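## Task

Scene 1: Take the foam block off the low shelf and set it completely inside the middle tote. The front tote is the one closest to the bench's open edge. The totes and the cartons beneath the bench must not be shifted or rotated. The robot must not tip over or finish leaning, or the scene fails. The block has to stay in the tote without the robot holding it there.

## Robot and tools

Robot: a Hello Robot Stretch 4 with a single arm. It has an omni-wheel base, a lift that rides up a mast, an arm that telescopes forward, a three-joint wrist (yaw, pitch, roll) and a two-finger gripper. It stands about 1.6 m tall, and the base rim lies within 0.23 m of the base origin. A loose object may occasionally get a brief external shove.

Frames: the base frame sits on the floor under the base centre, with x forward, y left and z up. hand_pose is reported in this frame and marks a point between the open fingertips. When all wrist joints are 0, its axes line up with the base frame. The printed hand position may be somewhat wrong. The odometry frame is the base frame as it was at scene start. base_odometry counts wheel rotation, so slipping shows up as travel. Heading is positive to the left, in the range -3.142 to 3.142. If turned_by_wheels and turned_by_imu disagree by more than about 0.1 rad, the base probably hit something or slipped. base_tilt is in degrees, with forward and right positive, and carries a fixed bias of up to about 1.5 degrees.

execute_actions: "actions" is a list holding one action or none. An empty list just returns state and images. "cameras" chooses which images come back: head_camera, head_left_camera, head_right_camera, wrist_camera or all. Null or omitted means all, and [] means none. An action contains "base", "joints" or both, plus optional "pace" and "contact_limits". Alternatively it contains only {"end_of_arm": "enable_torque"}, which re-powers any wrist or gripper motor that has switched off. Motions in one action begin together but may end at different times. No action runs longer than 15 s.

- "base" takes exactly one relative move, counted from the base's last reported position. translate_m drives straight, forward positive, -2 to 2 m. strafe_m moves sideways, left positive, -2 to 2 m. rotate_rad turns in place, counter-clockwise positive, -3.2 to 3.2 rad.
- "joints" holds absolute targets keyed by joint name, not offsets. lift_m runs 0 to 1.2. arm_m (forward extension) runs 0 to 0.55. wrist_yaw_rad runs -1.134 to 4.276, where 0 is forward, positive is left and 3.14 is folded back; above 3.4 the arm may block it. wrist_pitch_rad runs -1.117 to 4.259, where 0 is level and 1.57 points down. wrist_roll_rad runs -1.117 to 4.259; at 0 the fingers are level, and positive rolls clockwise as seen from behind. gripper_m runs -0.038 to 0.141 and is the fingertip gap; negative values press the fingers together. Targets outside a joint's range are clipped and reported. Unknown keys or other bad values reject the whole call, and nothing moves.
- "pace" is "slow", "default", "fast" or "max". The base reaches up to 0.1/0.3/0.4/0.6 m/s and 1/2/3/4 rad/s at those paces. With lift_m above 0.2 these limits are reduced, down to 0.3 m/s and 1 rad/s at 1.2.
- "contact_limits" takes only arm_m, from 0 (lightest) to 0.75 (hardest), with a default of 0.5. It sets how hard the arm may push before it halts.

Any joint or base you leave out of an action may keep pushing toward an earlier target, and the status lines won't reveal this. To unfold the wrist at the start, send lift_m 0.4 with wrist_yaw_rad 0 in a single action.

wait: {"seconds": 0 to 10}. It commands nothing and returns state and images.

zoom_image: {"camera": name, "region": [x0, y0, x1, y1]}. Pixels are counted from the top-left of that camera's latest full image, and the region can be at most 504x504. Image sizes: head_camera 420x560, with its view forward and down; head_left_camera and head_right_camera 420x672, fisheyes that look more steeply down and show the base and arm; wrist_camera 616x392, which looks along the fingers, with the fingertips near the bottom of the image. To aim the head view elsewhere, rotate the base. Calibration intrinsics and extrinsics are provided; they are only approximate, and least reliable for the wrist camera when the arm is extended.

finished_scene: {"scene": 1 or 2}. This permanently ends that scene, and its result reports success and gives the next task. The goal must already be met and must remain met. Replying without any tool call ends every remaining scene.

Result lines: base_status and joint_status report how each motion ended. "done" means the target was reached; for the base it only means the wheels turned far enough. "off_target" means it stopped short and may still be pushing. "contact_stop_at_<key>" means it hit something; that part halts and may go slack, so a slack lift can sink and a slack base can drift. "limit_stop_at_<name>" means a built-in limit stopped it. "limit_stop_at_tilt" means the lean is over 6 degrees, and lift, arm and wheels go slack until the lean eases. "limit_stop_at_own_body" is a self-collision guard; it is likely with pitch below -0.2 combined with roll below -0.4 or above 4. "torque_fault" means a wrist motor maxed out and went limp, and enable_torque is needed. on_its_own describes things you did not command; "held at" there is a held target, not the actual position. lidar_m gives 12 distances in 30-degree sectors: the 1st is ahead, and the rest go counter-clockwise (4th left, 7th behind, 10th right). "-" means nothing seen or closer than 0.25 m. The lidar covers heights from about 0.15 m to robot height and misses clear items and thin legs. wrist_depth_mm is a 7x7 grid of median depths, 100 to 2000 mm. motor_effort is a percentage with its peak in brackets; it is noisy and slightly biased. A load in a level gripper pushes pitch effort away from 0. Wheel effort is positive for a rightward turn.

Gripping: command a gripper_m below the object's width. Squeezing harder pulls the object toward the wrist, and opening pushes it away. Neither the reading nor "done" confirms a grasp; look for a clear rise in gripper effort. If the fingertips jam on a surface, raise the lift.

Avoid: driving or turning with more than 1 kg held and arm_m over 0.2, especially at fast paces; steady pushes or pulls with the gripper held high; disturbing the totes and cartons; dropping or slamming objects; and hard contact. Leave the object resting on its own inside the target tote before finishing.

Each tool is called by a JSON object that holds its "method" and its "body".

## Session

{"method": "execute_actions", "body": {"actions": []}}

Scene clock: 0.00 s.
base_odometry: x=+0.000 y=+0.000 heading=+0.000 (m, m, rad; odometry frame)
turned_by_wheels: +0.000 (rad since the last result)
turned_by_imu: +0.000 (rad since the last result)
base_tilt: forward=+0.3 right=-0.6 (deg)
lidar_m: 1.35 1.61 2.39 2.42 0.98 0.81 0.82 0.99 1.87 1.67 1.95 1.34
base_status: not commanded
joint_positions: lift_m=+0.232 arm_m=-0.002 wrist_yaw_rad=+3.097 wrist_pitch_rad=-0.005 wrist_roll_rad=+0.011 gripper_m=+0.057
joint_status: not commanded
motor_effort: lift_m=+17 arm_m=-1 wrist_yaw_rad=-1 wrist_pitch_rad=-6 wrist_roll_rad=-1 gripper_m=-2 wheel_0=+0 wheel_1=-1 wheel_2=+1 (%)
hand_pose: x=-0.1149 y=+0.1003 z=+0.4120 quat_wxyz=(+0.022, +0.003, +0.006, +1.000) (m; base frame)
wrist_depth_mm: - 143 1708 1008 917 866 820 / - 133 1025 976 931 878 820 / - 121 167 991 931 866 809 / - 135 208 991 931 878 820 / 141 1098 1060 991 931 866 831 / 1430 1182 1078 976 208 866 820 / 1042 1138 1008 1042 960 891 878
pictures: head_camera, head_left_camera, head_right_camera, wrist_camera
Images, in order (width x height): head_camera 420x560, head_left_camera 420x672, head_right_camera 420x672, wrist_camera 616x392.

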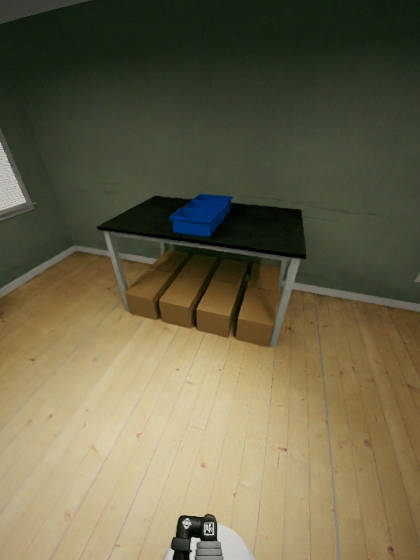

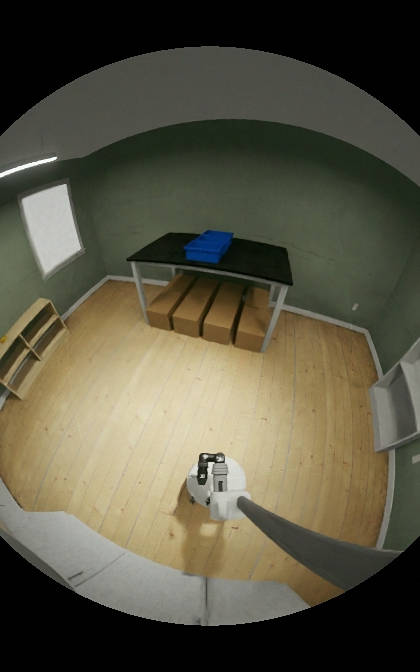

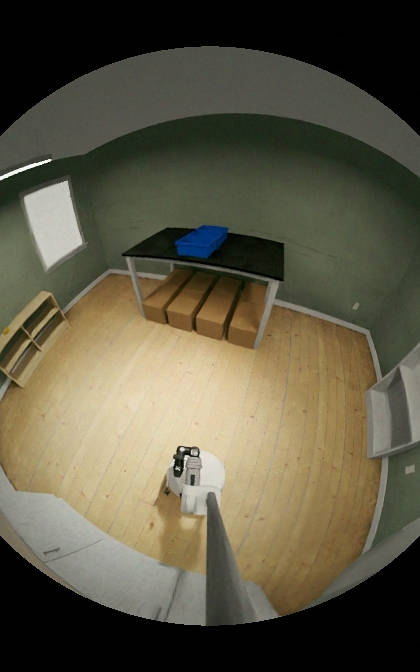

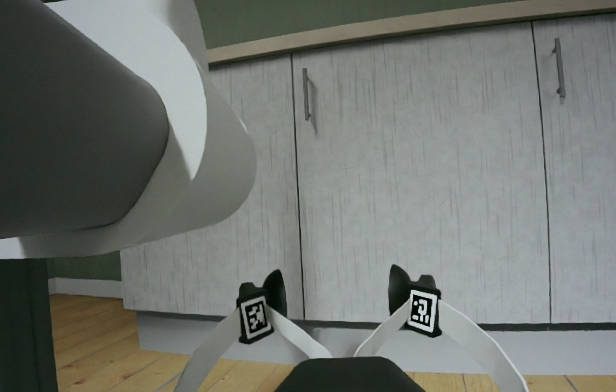

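{"method": "execute_actions", "body": {"actions": [{"base": {"rotate_rad": 1.3}, "joints": {"lift_m": 0.4, "wrist_yaw_rad": 0, "gripper_m": 0.14}, "pace": "fast"}], "cameras": ["head_camera", "wrist_camera"]}}

Scene clock: 5.50 s.
base_odometry: x=+0.000 y=+0.000 heading=+1.299 (m, m, rad; odometry frame)
turned_by_wheels: +1.299 (rad since the last result)
turned_by_imu: +1.313 (rad since the last result)
base_tilt: forward=+0.3 right=-0.6 (deg)
lidar_m: 2.41 1.15 0.84 0.82 0.87 1.97 1.65 1.70 2.31 1.31 1.41 2.51
base_status: done
joint_positions: lift_m=+0.400 arm_m=-0.002 wrist_yaw_rad=+0.000 wrist_pitch_rad=-0.005 wrist_roll_rad=+0.011 gripper_m=+0.140
joint_status: all done
motor_effort: lift_m=+23(24) arm_m=-1(1) wrist_yaw_rad=-2(7) wrist_pitch_rad=-6(5) wrist_roll_rad=-1(1) gripper_m=-1(0) wheel_0=-2(11) wheel_1=-3(10) wheel_2=-3(11) (%)
hand_pose: x=+0.4579 y=-0.0873 z=+0.5793 quat_wxyz=(+1.000, +0.006, -0.002, +0.000) (m; base frame)
wrist_depth_mm: - - - - - - - / - - - - - - - / - - - - - - - / - - - - - - - / - - - - - - - / 1863 - 214 - - 194 1863 / 1576 1464 1430 1336 1366 1336 1308
pictures: head_camera, wrist_camera
camera_calibration (this result's frames):
wrist_camera: T_world_to_cam=[[0.0421303, -0.998258, -0.0412928, -0.0709025], [0.0271134, 0.0424566, -0.99873, 0.631597], [0.998744, 0.0409573, 0.0288549, -0.245823], [0, 0, 0, 1]] pos_world=[0.231377, -0.0875262, 0.63496]
Images, in order (width x height): head_camera 420x560, wrist_camera 616x392.

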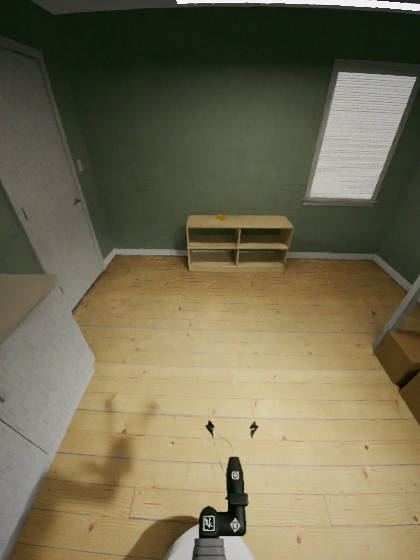

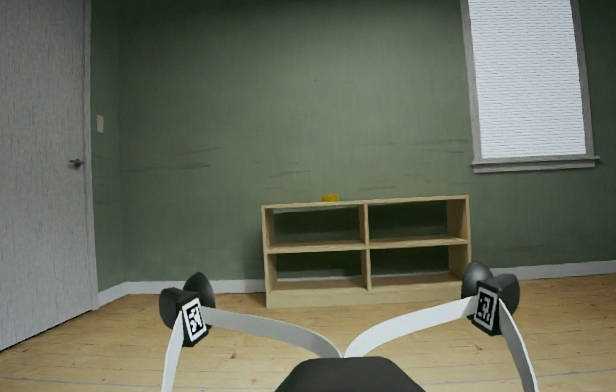

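{"method": "execute_actions", "body": {"actions": [{"base": {"translate_m": 1.5}, "joints": {"lift_m": 0.6, "wrist_pitch_rad": 0.5}, "pace": "max"}], "cameras": ["head_camera", "wrist_camera"]}}

Scene clock: 13.37 s.
base_odometry: x=+0.402 y=+1.445 heading=+1.300 (m, m, rad; odometry frame)
turned_by_wheels: +0.000 (rad since the last result)
turned_by_imu: -0.003 (rad since the last result)
base_tilt: forward=+0.3 right=-0.6 (deg)
lidar_m: 0.90 0.95 1.47 1.41 0.94 1.20 3.22 1.94 1.41 1.41 1.30 0.91
base_status: done
joint_positions: lift_m=+0.600 arm_m=-0.002 wrist_yaw_rad=+0.000 wrist_pitch_rad=+0.502 wrist_roll_rad=+0.011 gripper_m=+0.140
joint_status: all done
motor_effort: lift_m=+20(26) arm_m=-1(1) wrist_yaw_rad=-2(2) wrist_pitch_rad=-6(6) wrist_roll_rad=-1(1) gripper_m=+1(2) wheel_0=+1(12) wheel_1=+2(10) wheel_2=+1(17) (%)
hand_pose: x=+0.4223 y=-0.0874 z=+0.6393 quat_wxyz=(+0.969, +0.006, +0.248, -0.001) (m; base frame)
wrist_depth_mm: 1025 1008 1008 991 1008 991 976 / 1098 1078 960 842 820 768 842 / 1182 1138 1138 1138 1098 1118 1098 / 1281 1229 976 960 904 878 854 / 1366 1308 1078 1138 1060 1118 1098 / 1138 1138 214 991 960 194 931 / 976 931 917 891 904 866 866
pictures: head_camera, wrist_camera
camera_calibration (this result's frames):
wrist_camera: T_world_to_cam=[[0.0166099, -0.998271, -0.0563804, -0.046574], [-0.461032, 0.0423895, -0.88637, 0.826808], [0.887228, 0.0407158, -0.459531, 0.147274], [0, 0, 0, 1]] pos_world=[0.251294, -0.0875378, 0.797909]
Images, in order (width x height): head_camera 420x560, wrist_camera 616x392.

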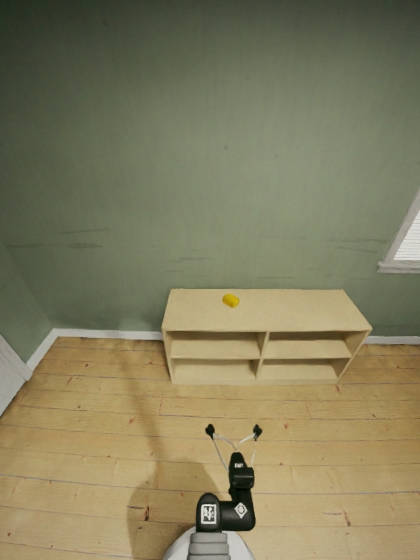

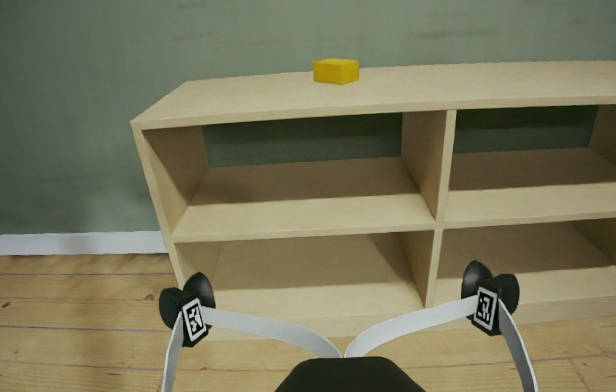

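{"method": "execute_actions", "body": {"actions": [{"base": {"translate_m": 0.55}, "joints": {"lift_m": 0.87, "wrist_pitch_rad": 1.3, "arm_m": 0.2}, "pace": "fast"}], "cameras": []}}

{"method": "execute_actions", "body": {"actions": [{"base": {"strafe_m": -0.057}, "joints": {"arm_m": 0.33}, "pace": "fast"}], "cameras": ["head_camera", "wrist_camera"]}}

Scene clock: 31.37 s.
base_odometry: x=+0.549 y=+1.975 heading=+1.300 (m, m, rad; odometry frame)
turned_by_wheels: +0.000 (rad since the last result)
turned_by_imu: +0.000 (rad since the last result)
base_tilt: forward=+0.4 right=-0.6 (deg)
lidar_m: 0.36 0.40 1.15 1.36 1.40 1.34 3.84 1.96 1.60 2.31 0.50 0.39
base_status: done
joint_positions: lift_m=+0.870 arm_m=+0.199 wrist_yaw_rad=+0.000 wrist_pitch_rad=+1.300 wrist_roll_rad=+0.011 gripper_m=+0.140
joint_status: all done
motor_effort: lift_m=+23(25) arm_m=+4(6) wrist_yaw_rad=-1(0) wrist_pitch_rad=-2(4) wrist_roll_rad=-1(1) gripper_m=+0(4) wheel_0=+2(3) wheel_1=+3(9) wheel_2=+1(16) (%)
hand_pose: x=+0.4474 y=-0.0874 z=+0.7698 quat_wxyz=(+0.796, +0.005, +0.605, -0.003) (m; base frame)
wrist_depth_mm: 480 484 488 480 469 459 439 / 525 459 452 442 436 427 424 / 449 439 430 415 373 407 404 / 427 418 413 407 394 394 387 / 404 399 394 387 382 377 370 / 389 384 213 373 368 195 357 / 377 373 366 362 357 355 891
pictures: none
No camera images: the call's "cameras" was empty. Leave "cameras" out to get every camera's image.

Scene clock: 32.57 s.
base_odometry: x=+0.604 y=+1.960 heading=+1.300 (m, m, rad; odometry frame)
turned_by_wheels: +0.000 (rad since the last result)
turned_by_imu: +0.000 (rad since the last result)
base_tilt: forward=+0.4 right=-0.6 (deg)
lidar_m: 0.34 0.38 1.17 1.41 1.45 1.34 3.84 1.88 1.54 2.28 0.52 0.37
base_status: done
joint_positions: lift_m=+0.870 arm_m=+0.329 wrist_yaw_rad=+0.000 wrist_pitch_rad=+1.301 wrist_roll_rad=+0.011 gripper_m=+0.140
joint_status: all done
motor_effort: lift_m=+23(23) arm_m=+4(9) wrist_yaw_rad=-2(2) wrist_pitch_rad=-2(1) wrist_roll_rad=-1(1) gripper_m=-4(3) wheel_0=+0(9) wheel_1=+0(10) wheel_2=+0(1) (%)
hand_pose: x=+0.5772 y=-0.0874 z=+0.7698 quat_wxyz=(+0.796, +0.004, +0.605, -0.003) (m; base frame)
wrist_depth_mm: 297 300 307 310 312 309 307 / 364 373 379 389 389 387 387 / 462 469 452 421 415 410 404 / 424 415 410 404 399 394 389 / 404 402 394 342 384 377 373 / 389 384 213 338 366 194 355 / 375 370 364 359 351 347 345
pictures: head_camera, wrist_camera
camera_calibration (this result's frames):
wrist_camera: T_world_to_cam=[[-0.0287052, -0.998279, -0.0511453, -0.0196768], [-0.956667, 0.042269, -0.2881, 0.839498], [0.289765, 0.040659, -0.956234, 0.797045], [0, 0, 0, 1]] pos_world=[0.571599, -0.0875348, 1.00301]
Images, in order (width x height): head_camera 420x560, wrist_camera 616x392.

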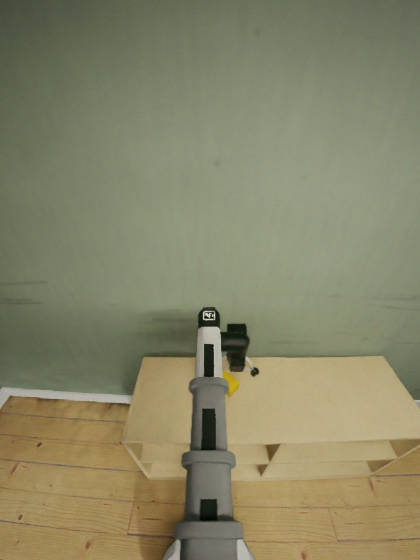

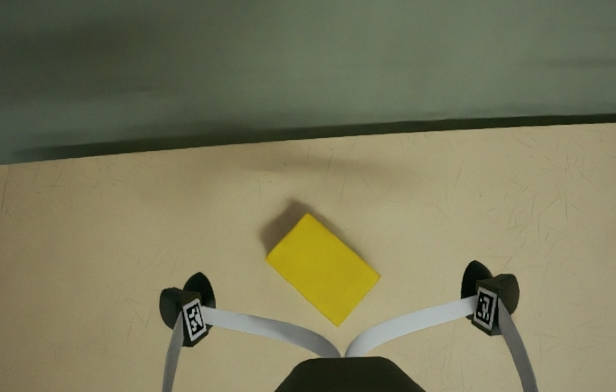

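{"method": "execute_actions", "body": {"actions": [{"joints": {"arm_m": 0.415, "wrist_pitch_rad": 1.5, "wrist_roll_rad": -0.84, "lift_m": 0.82}, "pace": "fast"}], "cameras": ["wrist_camera", "head_right_camera"]}}

Scene clock: 43.63 s.
base_odometry: x=+0.604 y=+1.960 heading=+1.300 (m, m, rad; odometry frame)
turned_by_wheels: +0.000 (rad since the last result)
turned_by_imu: +0.001 (rad since the last result)
base_tilt: forward=+0.4 right=-0.6 (deg)
lidar_m: 0.34 0.37 1.17 1.42 1.45 1.36 3.84 1.89 1.55 2.26 0.53 0.36
base_status: not commanded
joint_positions: lift_m=+0.820 arm_m=+0.414 wrist_yaw_rad=+0.000 wrist_pitch_rad=+1.500 wrist_roll_rad=-0.840 gripper_m=+0.140
joint_status: all done
motor_effort: lift_m=+14(21) arm_m=+4(5) wrist_yaw_rad=-2(0) wrist_pitch_rad=+1(1) wrist_roll_rad=-2(6) gripper_m=+1(1) wheel_0=+0(0) wheel_1=+0(0) wheel_2=+0(0) (%)
hand_pose: x=+0.6057 y=-0.0874 z=+0.7108 quat_wxyz=(+0.668, -0.298, +0.622, +0.278) (m; base frame)
wrist_depth_mm: 336 336 334 332 320 234 - / 332 330 330 330 353 274 222 / 330 329 327 329 327 332 260 / 329 325 325 325 325 325 310 / 324 324 324 278 320 320 353 / 322 322 214 276 320 195 319 / 707 319 319 317 315 315 315
pictures: head_right_camera, wrist_camera
camera_calibration (this result's frames):
wrist_camera: T_world_to_cam=[[0.724608, -0.689091, 0.00983073, -0.494485], [-0.686871, -0.723288, -0.0711549, 0.465183], [0.0561427, 0.0448069, -0.997417, 0.903542], [0, 0, 0, 1]] pos_world=[0.627102, -0.0447691, 0.939169]
Images, in order (width x height): head_right_camera 420x672, wrist_camera 616x392.

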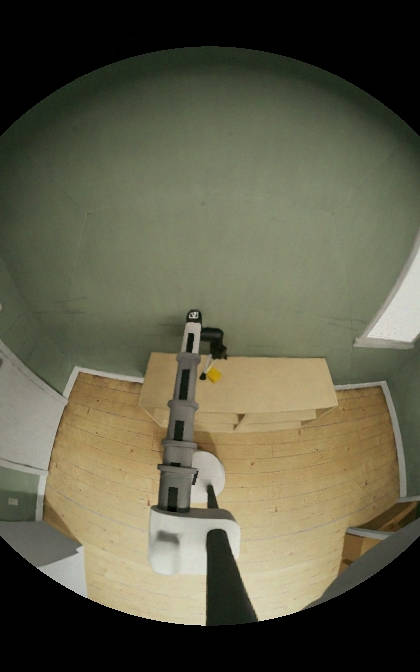

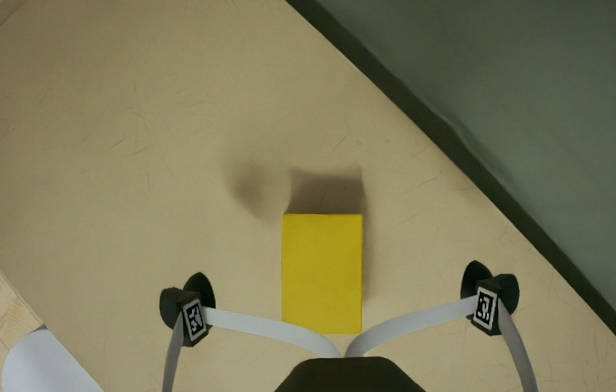

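{"method": "execute_actions", "body": {"actions": [{"joints": {"lift_m": 0.755}}], "cameras": []}}

{"method": "execute_actions", "body": {"actions": [{"joints": {"gripper_m": 0.02}}], "cameras": ["wrist_camera"]}}

Scene clock: 48.50 s.
base_odometry: x=+0.604 y=+1.960 heading=+1.300 (m, m, rad; odometry frame)
turned_by_wheels: +0.000 (rad since the last result)
turned_by_imu: +0.001 (rad since the last result)
base_tilt: forward=+0.4 right=-0.6 (deg)
lidar_m: 0.35 0.38 1.13 1.42 1.44 1.35 3.86 1.87 1.58 2.26 0.54 0.40
base_status: not commanded
joint_positions: lift_m=+0.755 arm_m=+0.414 wrist_yaw_rad=+0.000 wrist_pitch_rad=+1.500 wrist_roll_rad=-0.840 gripper_m=+0.140
joint_status: all done
motor_effort: lift_m=+13(17) arm_m=+4(4) wrist_yaw_rad=-2(2) wrist_pitch_rad=-1(0) wrist_roll_rad=-2(2) gripper_m=-2(0) wheel_0=+0(0) wheel_1=+0(0) wheel_2=+0(0) (%)
hand_pose: x=+0.6057 y=-0.0874 z=+0.6459 quat_wxyz=(+0.668, -0.298, +0.622, +0.278) (m; base frame)
wrist_depth_mm: 268 268 267 267 298 234 - / 266 265 264 264 264 274 223 / 264 264 263 262 262 279 260 / 260 260 260 259 259 259 301 / 259 259 258 213 256 256 257 / 257 257 213 211 212 194 253 / 255 254 254 210 253 253 252
pictures: none
No camera images: the call's "cameras" was empty. Leave "cameras" out to get every camera's image.

Scene clock: 50.67 s.
base_odometry: x=+0.604 y=+1.960 heading=+1.300 (m, m, rad; odometry frame)
turned_by_wheels: +0.000 (rad since the last result)
turned_by_imu: +0.000 (rad since the last result)
base_tilt: forward=+0.3 right=-0.5 (deg)
lidar_m: 0.34 0.39 1.14 1.41 1.45 1.33 3.87 1.87 1.55 2.27 0.53 0.38
base_status: not commanded
joint_positions: lift_m=+0.755 arm_m=+0.414 wrist_yaw_rad=+0.000 wrist_pitch_rad=+1.500 wrist_roll_rad=-0.840 gripper_m=+0.020
joint_status: all done
motor_effort: lift_m=+13(13) arm_m=+4(4) wrist_yaw_rad=-2(1) wrist_pitch_rad=+1(0) wrist_roll_rad=-2(2) gripper_m=-17(16) wheel_0=+0(0) wheel_1=+0(0) wheel_2=+0(0) (%)
hand_pose: x=+0.6057 y=-0.0874 z=+0.6459 quat_wxyz=(+0.668, -0.298, +0.622, +0.278) (m; base frame)
wrist_depth_mm: 268 268 267 266 297 234 - / 266 266 265 264 264 274 222 / 263 263 263 262 262 279 260 / 262 260 260 260 259 258 301 / 259 257 258 201 256 257 256 / 257 257 255 200 198 253 253 / 256 255 254 197 198 252 252
pictures: wrist_camera
camera_calibration (this result's frames):
wrist_camera: T_world_to_cam=[[0.724603, -0.689098, 0.00973245, -0.493753], [-0.686887, -0.723281, -0.0710611, 0.460485], [0.0560074, 0.044806, -0.997424, 0.838839], [0, 0, 0, 1]] pos_world=[0.627095, -0.0447695, 0.874207]
Images, in order (width x height): wrist_camera 616x392.

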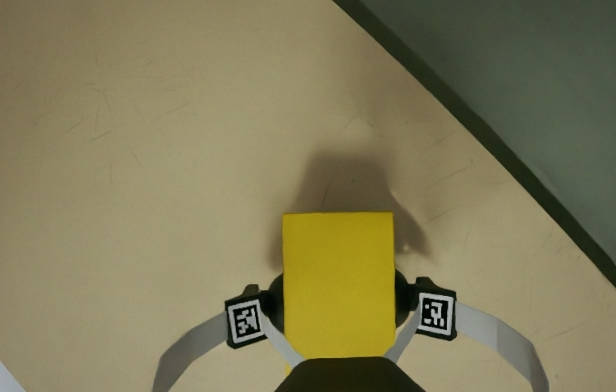

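{"method": "execute_actions", "body": {"actions": [{"base": {"translate_m": -1.4}, "joints": {"lift_m": 0.9, "arm_m": 0.1, "wrist_roll_rad": 0}, "pace": "fast"}], "cameras": []}}

{"method": "execute_actions", "body": {"actions": [{"base": {"rotate_rad": -1.6}, "joints": {"lift_m": 1.19}, "pace": "default"}], "cameras": ["head_camera", "wrist_camera"]}}

Scene clock: 80.10 s.
base_odometry: x=+0.230 y=+0.611 heading=+1.300 (m, m, rad; odometry frame)
turned_by_wheels: +0.000 (rad since the last result)
turned_by_imu: +0.005 (rad since the last result)
base_tilt: forward=+0.3 right=-0.6 (deg)
lidar_m: 1.76 2.05 0.89 0.86 0.92 1.27 2.35 2.43 1.33 1.28 1.39 1.85
base_status: done
joint_positions: lift_m=+0.900 arm_m=+0.101 wrist_yaw_rad=+0.000 wrist_pitch_rad=+1.500 wrist_roll_rad=+0.000 gripper_m=+0.020
joint_status: all done
motor_effort: lift_m=+23(28) arm_m=-4(4) wrist_yaw_rad=-1(3) wrist_pitch_rad=-1(1) wrist_roll_rad=+0(4) gripper_m=-18(19) wheel_0=+0(7) wheel_1=-3(8) wheel_2=-2(15) (%)
hand_pose: x=+0.2919 y=-0.0874 z=+0.7900 quat_wxyz=(+0.732, +0.000, +0.682, +0.000) (m; base frame)
wrist_depth_mm: 1118 1098 1078 1060 1042 1042 1025 / 1078 1060 1060 1042 1025 1025 1008 / 1078 1060 1042 1042 1025 1008 991 / 1078 1060 1042 1042 1025 976 991 / 1042 1042 1042 201 1008 991 976 / 1042 1025 1008 199 198 976 976 / 1042 1025 798 197 198 960 946
pictures: none
No camera images: the call's "cameras" was empty. Leave "cameras" out to get every camera's image.

Scene clock: 82.37 s.
base_odometry: x=+0.230 y=+0.611 heading=-0.300 (m, m, rad; odometry frame)
turned_by_wheels: -1.599 (rad since the last result)
turned_by_imu: -1.614 (rad since the last result)
base_tilt: forward=+0.3 right=-0.6 (deg)
lidar_m: 1.29 1.37 1.88 1.78 2.13 0.92 0.87 0.90 1.21 2.29 2.38 1.34
base_status: done
joint_positions: lift_m=+1.190 arm_m=+0.101 wrist_yaw_rad=+0.000 wrist_pitch_rad=+1.500 wrist_roll_rad=+0.000 gripper_m=+0.020
joint_status: all done
motor_effort: lift_m=+24(26) arm_m=-4(4) wrist_yaw_rad=-1(0) wrist_pitch_rad=+1(1) wrist_roll_rad=+0(0) gripper_m=-15(15) wheel_0=+0(10) wheel_1=+3(9) wheel_2=+4(9) (%)
hand_pose: x=+0.2919 y=-0.0874 z=+1.0800 quat_wxyz=(+0.732, +0.000, +0.682, +0.000) (m; base frame)
wrist_depth_mm: 1430 1430 1397 1366 1366 1366 1308 / 1430 1397 1366 1336 1336 1336 1308 / 1397 1397 1366 1336 1308 1308 1308 / 1336 1336 1336 1336 1308 1281 1255 / 1366 1308 1336 201 1308 1255 1255 / 1336 1308 1308 199 198 1255 1255 / 1336 1308 1060 198 197 1229 1229
pictures: head_camera, wrist_camera
camera_calibration (this result's frames):
wrist_camera: T_world_to_cam=[[-0.0266687, -0.998694, -0.0435743, -0.0208202], [-0.995222, 0.0306212, -0.0927138, 0.455142], [0.093927, 0.0408935, -0.994739, 1.27514], [0, 0, 0, 1]] pos_world=[0.332641, -0.086875, 1.30972]
Images, in order (width x height): head_camera 420x560, wrist_camera 616x392.

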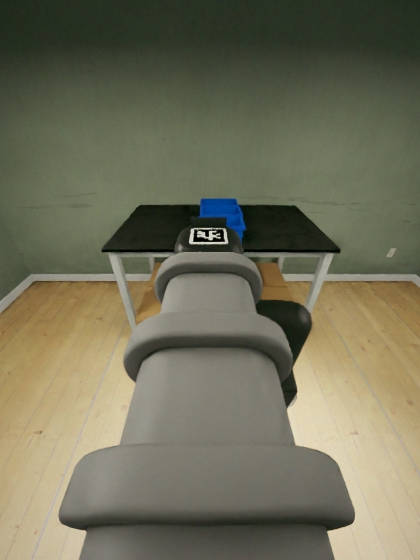

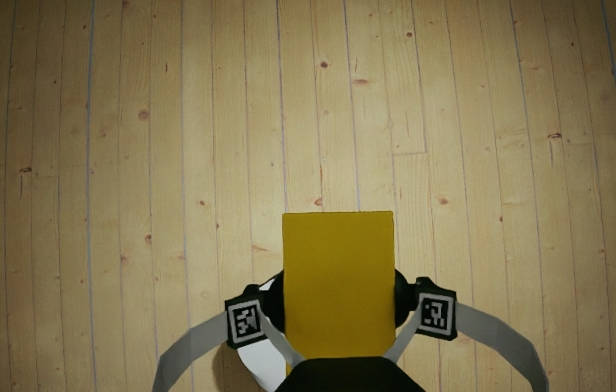

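{"method": "execute_actions", "body": {"actions": [{"base": {"translate_m": 0.95}, "joints": {"wrist_pitch_rad": 1.0, "arm_m": 0.0}, "pace": "fast"}], "cameras": ["head_right_camera", "wrist_camera"]}}

Scene clock: 89.70 s.
base_odometry: x=+1.137 y=+0.331 heading=-0.299 (m, m, rad; odometry frame)
turned_by_wheels: +0.000 (rad since the last result)
turned_by_imu: -0.002 (rad since the last result)
base_tilt: forward=+0.4 right=-0.5 (deg)
lidar_m: 0.33 0.37 0.52 1.80 1.86 2.58 1.83 1.89 2.68 2.25 0.49 0.36
base_status: done
joint_positions: lift_m=+1.190 arm_m=+0.001 wrist_yaw_rad=+0.000 wrist_pitch_rad=+1.002 wrist_roll_rad=+0.000 gripper_m=+0.020
joint_status: all done
motor_effort: lift_m=+24(23) arm_m=-4(1) wrist_yaw_rad=+0(2) wrist_pitch_rad=-4(9) wrist_roll_rad=+0(0) gripper_m=-18(16) wheel_0=+2(8) wheel_1=+2(6) wheel_2=-2(14) (%)
hand_pose: x=+0.3270 y=-0.0874 z=+1.1248 quat_wxyz=(+0.877, +0.000, +0.480, +0.000) (m; base frame)
wrist_depth_mm: 798 768 621 627 621 691 668 / 683 676 480 469 473 609 603 / 609 591 496 535 512 544 539 / 539 530 488 508 452 488 488 / 488 480 436 200 399 452 442 / 452 449 430 199 198 413 991 / 960 1042 1008 198 197 991 960
pictures: head_right_camera, wrist_camera
camera_calibration (this result's frames):
wrist_camera: T_world_to_cam=[[-0.0028079, -0.998691, -0.0510732, -0.0173234], [-0.829836, 0.0308261, -0.557155, 0.962511], [0.558, 0.040818, -0.828837, 0.977999], [0, 0, 0, 1]] pos_world=[0.252955, -0.0868912, 1.34598]
Images, in order (width x height): head_right_camera 420x672, wrist_camera 616x392.

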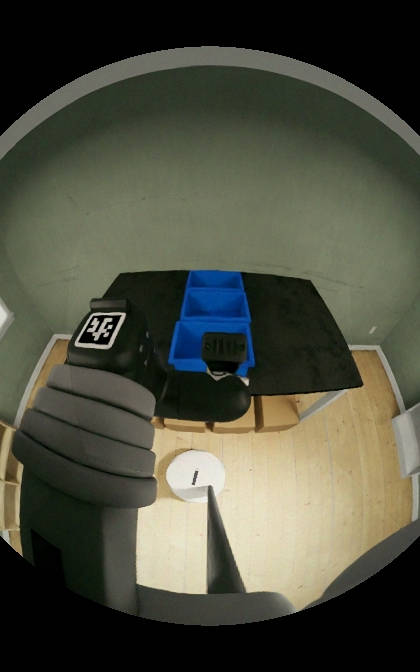

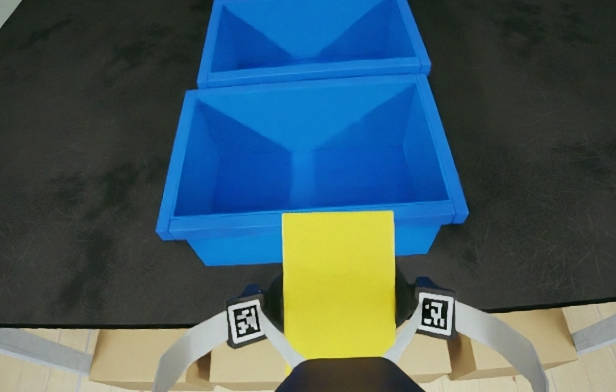

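{"method": "execute_actions", "body": {"actions": [{"base": {"translate_m": 0.05}, "joints": {"lift_m": 1.2, "arm_m": 0.495}, "pace": "fast"}], "cameras": []}}

{"method": "execute_actions", "body": {"actions": [{"joints": {"wrist_pitch_rad": 1.5}}], "cameras": ["head_right_camera", "wrist_camera"]}}

Scene clock: 107.83 s.
base_odometry: x=+1.185 y=+0.316 heading=-0.299 (m, m, rad; odometry frame)
turned_by_wheels: +0.000 (rad since the last result)
turned_by_imu: +0.001 (rad since the last result)
base_tilt: forward=+0.4 right=-0.6 (deg)
lidar_m: 0.30 0.32 0.44 1.79 1.88 2.62 1.88 1.97 2.34 2.25 0.46 0.29
base_status: done
joint_positions: lift_m=+1.200 arm_m=+0.494 wrist_yaw_rad=+0.000 wrist_pitch_rad=+1.001 wrist_roll_rad=+0.000 gripper_m=+0.020
joint_status: all done
motor_effort: lift_m=+24(25) arm_m=+4(7) wrist_yaw_rad=-2(0) wrist_pitch_rad=-3(6) wrist_roll_rad=+0(0) gripper_m=-18(16) wheel_0=+2(7) wheel_1=+3(7) wheel_2=-2(11) (%)
hand_pose: x=+0.8208 y=-0.0874 z=+1.1349 quat_wxyz=(+0.877, +0.000, +0.480, +0.000) (m; base frame)
wrist_depth_mm: 525 530 535 544 549 544 549 / 597 609 621 621 603 609 597 / 621 603 591 580 564 559 549 / 549 544 427 433 439 496 500 / 500 484 466 201 418 442 452 / 455 439 366 199 198 312 413 / 421 413 314 197 197 281 389
pictures: none
No camera images: the call's "cameras" was empty. Leave "cameras" out to get every camera's image.

Scene clock: 108.67 s.
base_odometry: x=+1.185 y=+0.316 heading=-0.299 (m, m, rad; odometry frame)
turned_by_wheels: +0.000 (rad since the last result)
turned_by_imu: +0.000 (rad since the last result)
base_tilt: forward=+0.3 right=-0.6 (deg)
lidar_m: 0.28 0.28 0.43 1.80 1.87 2.62 1.90 1.97 2.38 2.24 0.41 0.33
base_status: not commanded
joint_positions: lift_m=+1.200 arm_m=+0.494 wrist_yaw_rad=+0.000 wrist_pitch_rad=+1.500 wrist_roll_rad=+0.000 gripper_m=+0.020
joint_status: all done
motor_effort: lift_m=+23(24) arm_m=+4(4) wrist_yaw_rad=-1(1) wrist_pitch_rad=+0(3) wrist_roll_rad=+0(0) gripper_m=-19(18) wheel_0=+2(2) wheel_1=+3(3) wheel_2=-2(2) (%)
hand_pose: x=+0.6857 y=-0.0874 z=+1.0901 quat_wxyz=(+0.732, +0.000, +0.682, +0.000) (m; base frame)
wrist_depth_mm: 436 362 418 413 407 343 402 / 430 359 413 407 402 319 397 / 424 418 291 287 296 332 394 / 418 334 397 402 394 325 387 / 413 327 399 201 389 309 382 / 407 407 340 199 198 267 382 / 404 399 309 198 198 274 377
pictures: head_right_camera, wrist_camera
camera_calibration (this result's frames):
wrist_camera: T_world_to_cam=[[-0.0269055, -0.998687, -0.0435872, -0.00970972], [-0.995169, 0.030878, -0.093192, 0.848485], [0.0944156, 0.0408693, -0.994694, 1.24774], [0, 0, 0, 1]] pos_world=[0.726319, -0.0868908, 1.31977]
Images, in order (width x height): head_right_camera 420x672, wrist_camera 616x392.

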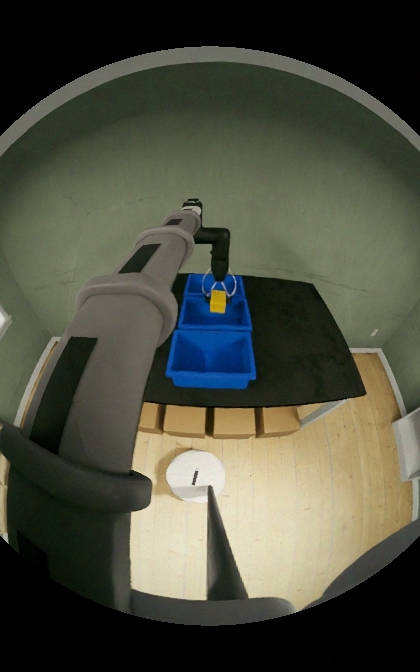

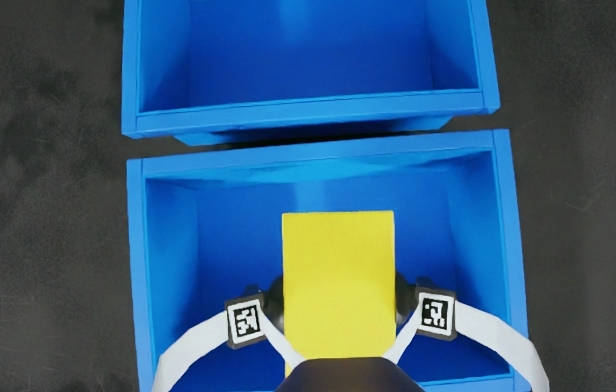

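{"method": "execute_actions", "body": {"actions": [{"joints": {"lift_m": 1.06, "arm_m": 0.483}}], "cameras": ["wrist_camera"]}}

Scene clock: 117.83 s.
base_odometry: x=+1.185 y=+0.316 heading=-0.299 (m, m, rad; odometry frame)
turned_by_wheels: +0.000 (rad since the last result)
turned_by_imu: +0.001 (rad since the last result)
base_tilt: forward=+0.3 right=-0.5 (deg)
lidar_m: 0.29 0.32 0.42 1.79 1.87 2.65 1.89 1.98 2.36 2.25 0.43 0.32
base_status: not commanded
joint_positions: lift_m=+1.060 arm_m=+0.484 wrist_yaw_rad=+0.000 wrist_pitch_rad=+1.500 wrist_roll_rad=+0.000 gripper_m=+0.020
joint_status: all done
motor_effort: lift_m=+13(21) arm_m=-4(0) wrist_yaw_rad=-1(0) wrist_pitch_rad=-1(0) wrist_roll_rad=+0(0) gripper_m=-13(20) wheel_0=+2(2) wheel_1=+3(3) wheel_2=-2(2) (%)
hand_pose: x=+0.6750 y=-0.0874 z=+0.9508 quat_wxyz=(+0.732, +0.000, +0.682, +0.000) (m; base frame)
wrist_depth_mm: 159 164 167 163 154 167 - / 151 150 148 150 156 161 164 / 180 214 232 251 257 251 204 / 187 265 263 259 256 252 208 / 184 260 260 201 251 251 211 / 179 253 257 199 198 245 213 / 176 231 254 198 198 245 -
pictures: wrist_camera
camera_calibration (this result's frames):
wrist_camera: T_world_to_cam=[[-0.0268554, -0.998689, -0.0435768, -0.0161087], [-0.995207, 0.0308113, -0.0928048, 0.824477], [0.0940258, 0.0408757, -0.99473, 1.11059], [0, 0, 0, 1]] pos_world=[0.715669, -0.0868867, 1.18055]
Images, in order (width x height): wrist_camera 616x392.

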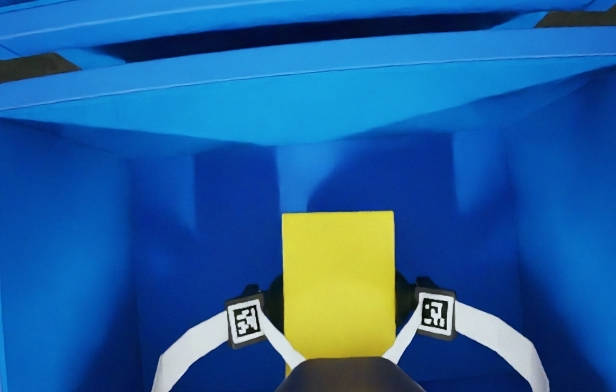

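{"method": "execute_actions", "body": {"actions": [{"joints": {"gripper_m": 0.09}}], "cameras": []}}

{"method": "execute_actions", "body": {"actions": [{"joints": {"lift_m": 1.2}, "pace": "fast"}], "cameras": ["wrist_camera", "head_right_camera"]}}

Scene clock: 127.83 s.
base_odometry: x=+1.185 y=+0.316 heading=-0.299 (m, m, rad; odometry frame)
turned_by_wheels: +0.000 (rad since the last result)
turned_by_imu: +0.001 (rad since the last result)
base_tilt: forward=+0.4 right=-0.6 (deg)
lidar_m: 0.29 0.31 0.40 1.80 1.88 2.65 1.85 1.98 2.37 2.27 0.45 0.32
base_status: not commanded
joint_positions: lift_m=+1.060 arm_m=+0.484 wrist_yaw_rad=+0.000 wrist_pitch_rad=+1.500 wrist_roll_rad=+0.000 gripper_m=+0.090
joint_status: all done
motor_effort: lift_m=+13(14) arm_m=-4(4) wrist_yaw_rad=-1(1) wrist_pitch_rad=-1(0) wrist_roll_rad=+0(0) gripper_m=-2(15) wheel_0=+2(2) wheel_1=+3(3) wheel_2=-2(2) (%)
hand_pose: x=+0.6750 y=-0.0874 z=+0.9508 quat_wxyz=(+0.732, +0.000, +0.682, +0.000) (m; base frame)
wrist_depth_mm: 159 164 167 179 154 167 - / 152 150 148 150 156 161 164 / 180 213 232 251 257 251 204 / 187 265 263 259 257 253 208 / 184 260 260 213 252 250 211 / 180 254 217 210 208 244 213 / 176 246 254 207 247 244 -
pictures: none
No camera images: the call's "cameras" was empty. Leave "cameras" out to get every camera's image.

Scene clock: 129.17 s.
base_odometry: x=+1.185 y=+0.316 heading=-0.299 (m, m, rad; odometry frame)
turned_by_wheels: +0.000 (rad since the last result)
turned_by_imu: +0.000 (rad since the last result)
base_tilt: forward=+0.3 right=-0.5 (deg)
lidar_m: 0.27 0.33 0.43 1.80 1.88 2.64 1.87 1.99 2.38 2.24 0.46 0.32
base_status: not commanded
joint_positions: lift_m=+1.200 arm_m=+0.484 wrist_yaw_rad=+0.000 wrist_pitch_rad=+1.500 wrist_roll_rad=+0.000 gripper_m=+0.090
joint_status: all done
motor_effort: lift_m=+23(25) arm_m=-4(4) wrist_yaw_rad=-1(0) wrist_pitch_rad=+0(0) wrist_roll_rad=+0(0) gripper_m=-2(2) wheel_0=+2(2) wheel_1=+3(3) wheel_2=-2(2) (%)
hand_pose: x=+0.6750 y=-0.0874 z=+1.0901 quat_wxyz=(+0.732, +0.000, +0.682, +0.000) (m; base frame)
wrist_depth_mm: 433 364 418 415 407 343 399 / 427 362 413 407 349 353 397 / 427 418 303 329 319 290 392 / 421 336 402 402 392 327 387 / 415 325 399 349 389 307 384 / 410 404 217 389 377 266 382 / 404 402 293 297 277 266 375
pictures: head_right_camera, wrist_camera
camera_calibration (this result's frames):
wrist_camera: T_world_to_cam=[[-0.0268569, -0.998689, -0.0435759, -0.0100425], [-0.995211, 0.0308112, -0.0927695, 0.837344], [0.0939906, 0.0408757, -0.994734, 1.2491], [0, 0, 0, 1]] pos_world=[0.71566, -0.0868867, 1.31976]
Images, in order (width x height): head_right_camera 420x672, wrist_camera 616x392.

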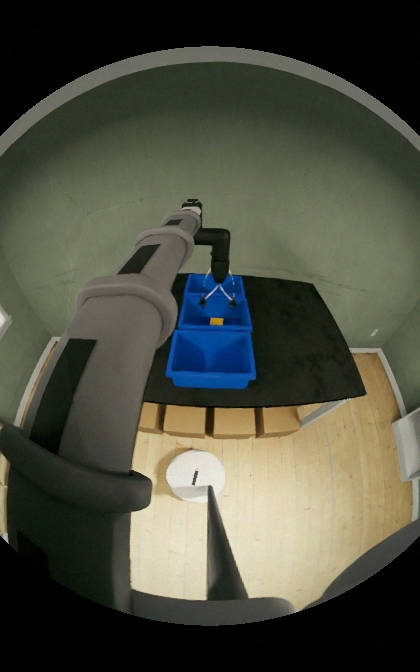

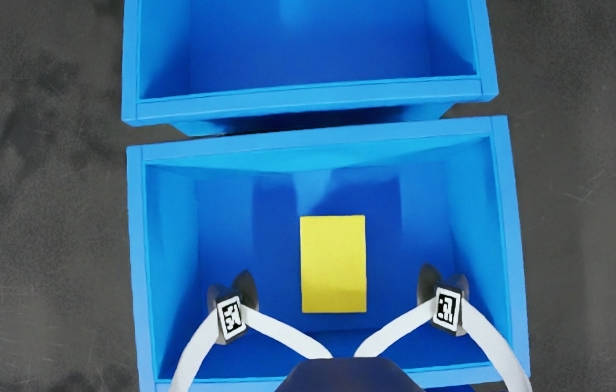

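{"method": "finished_scene", "body": {"scene": 1}}

The scene is finished: the task was done.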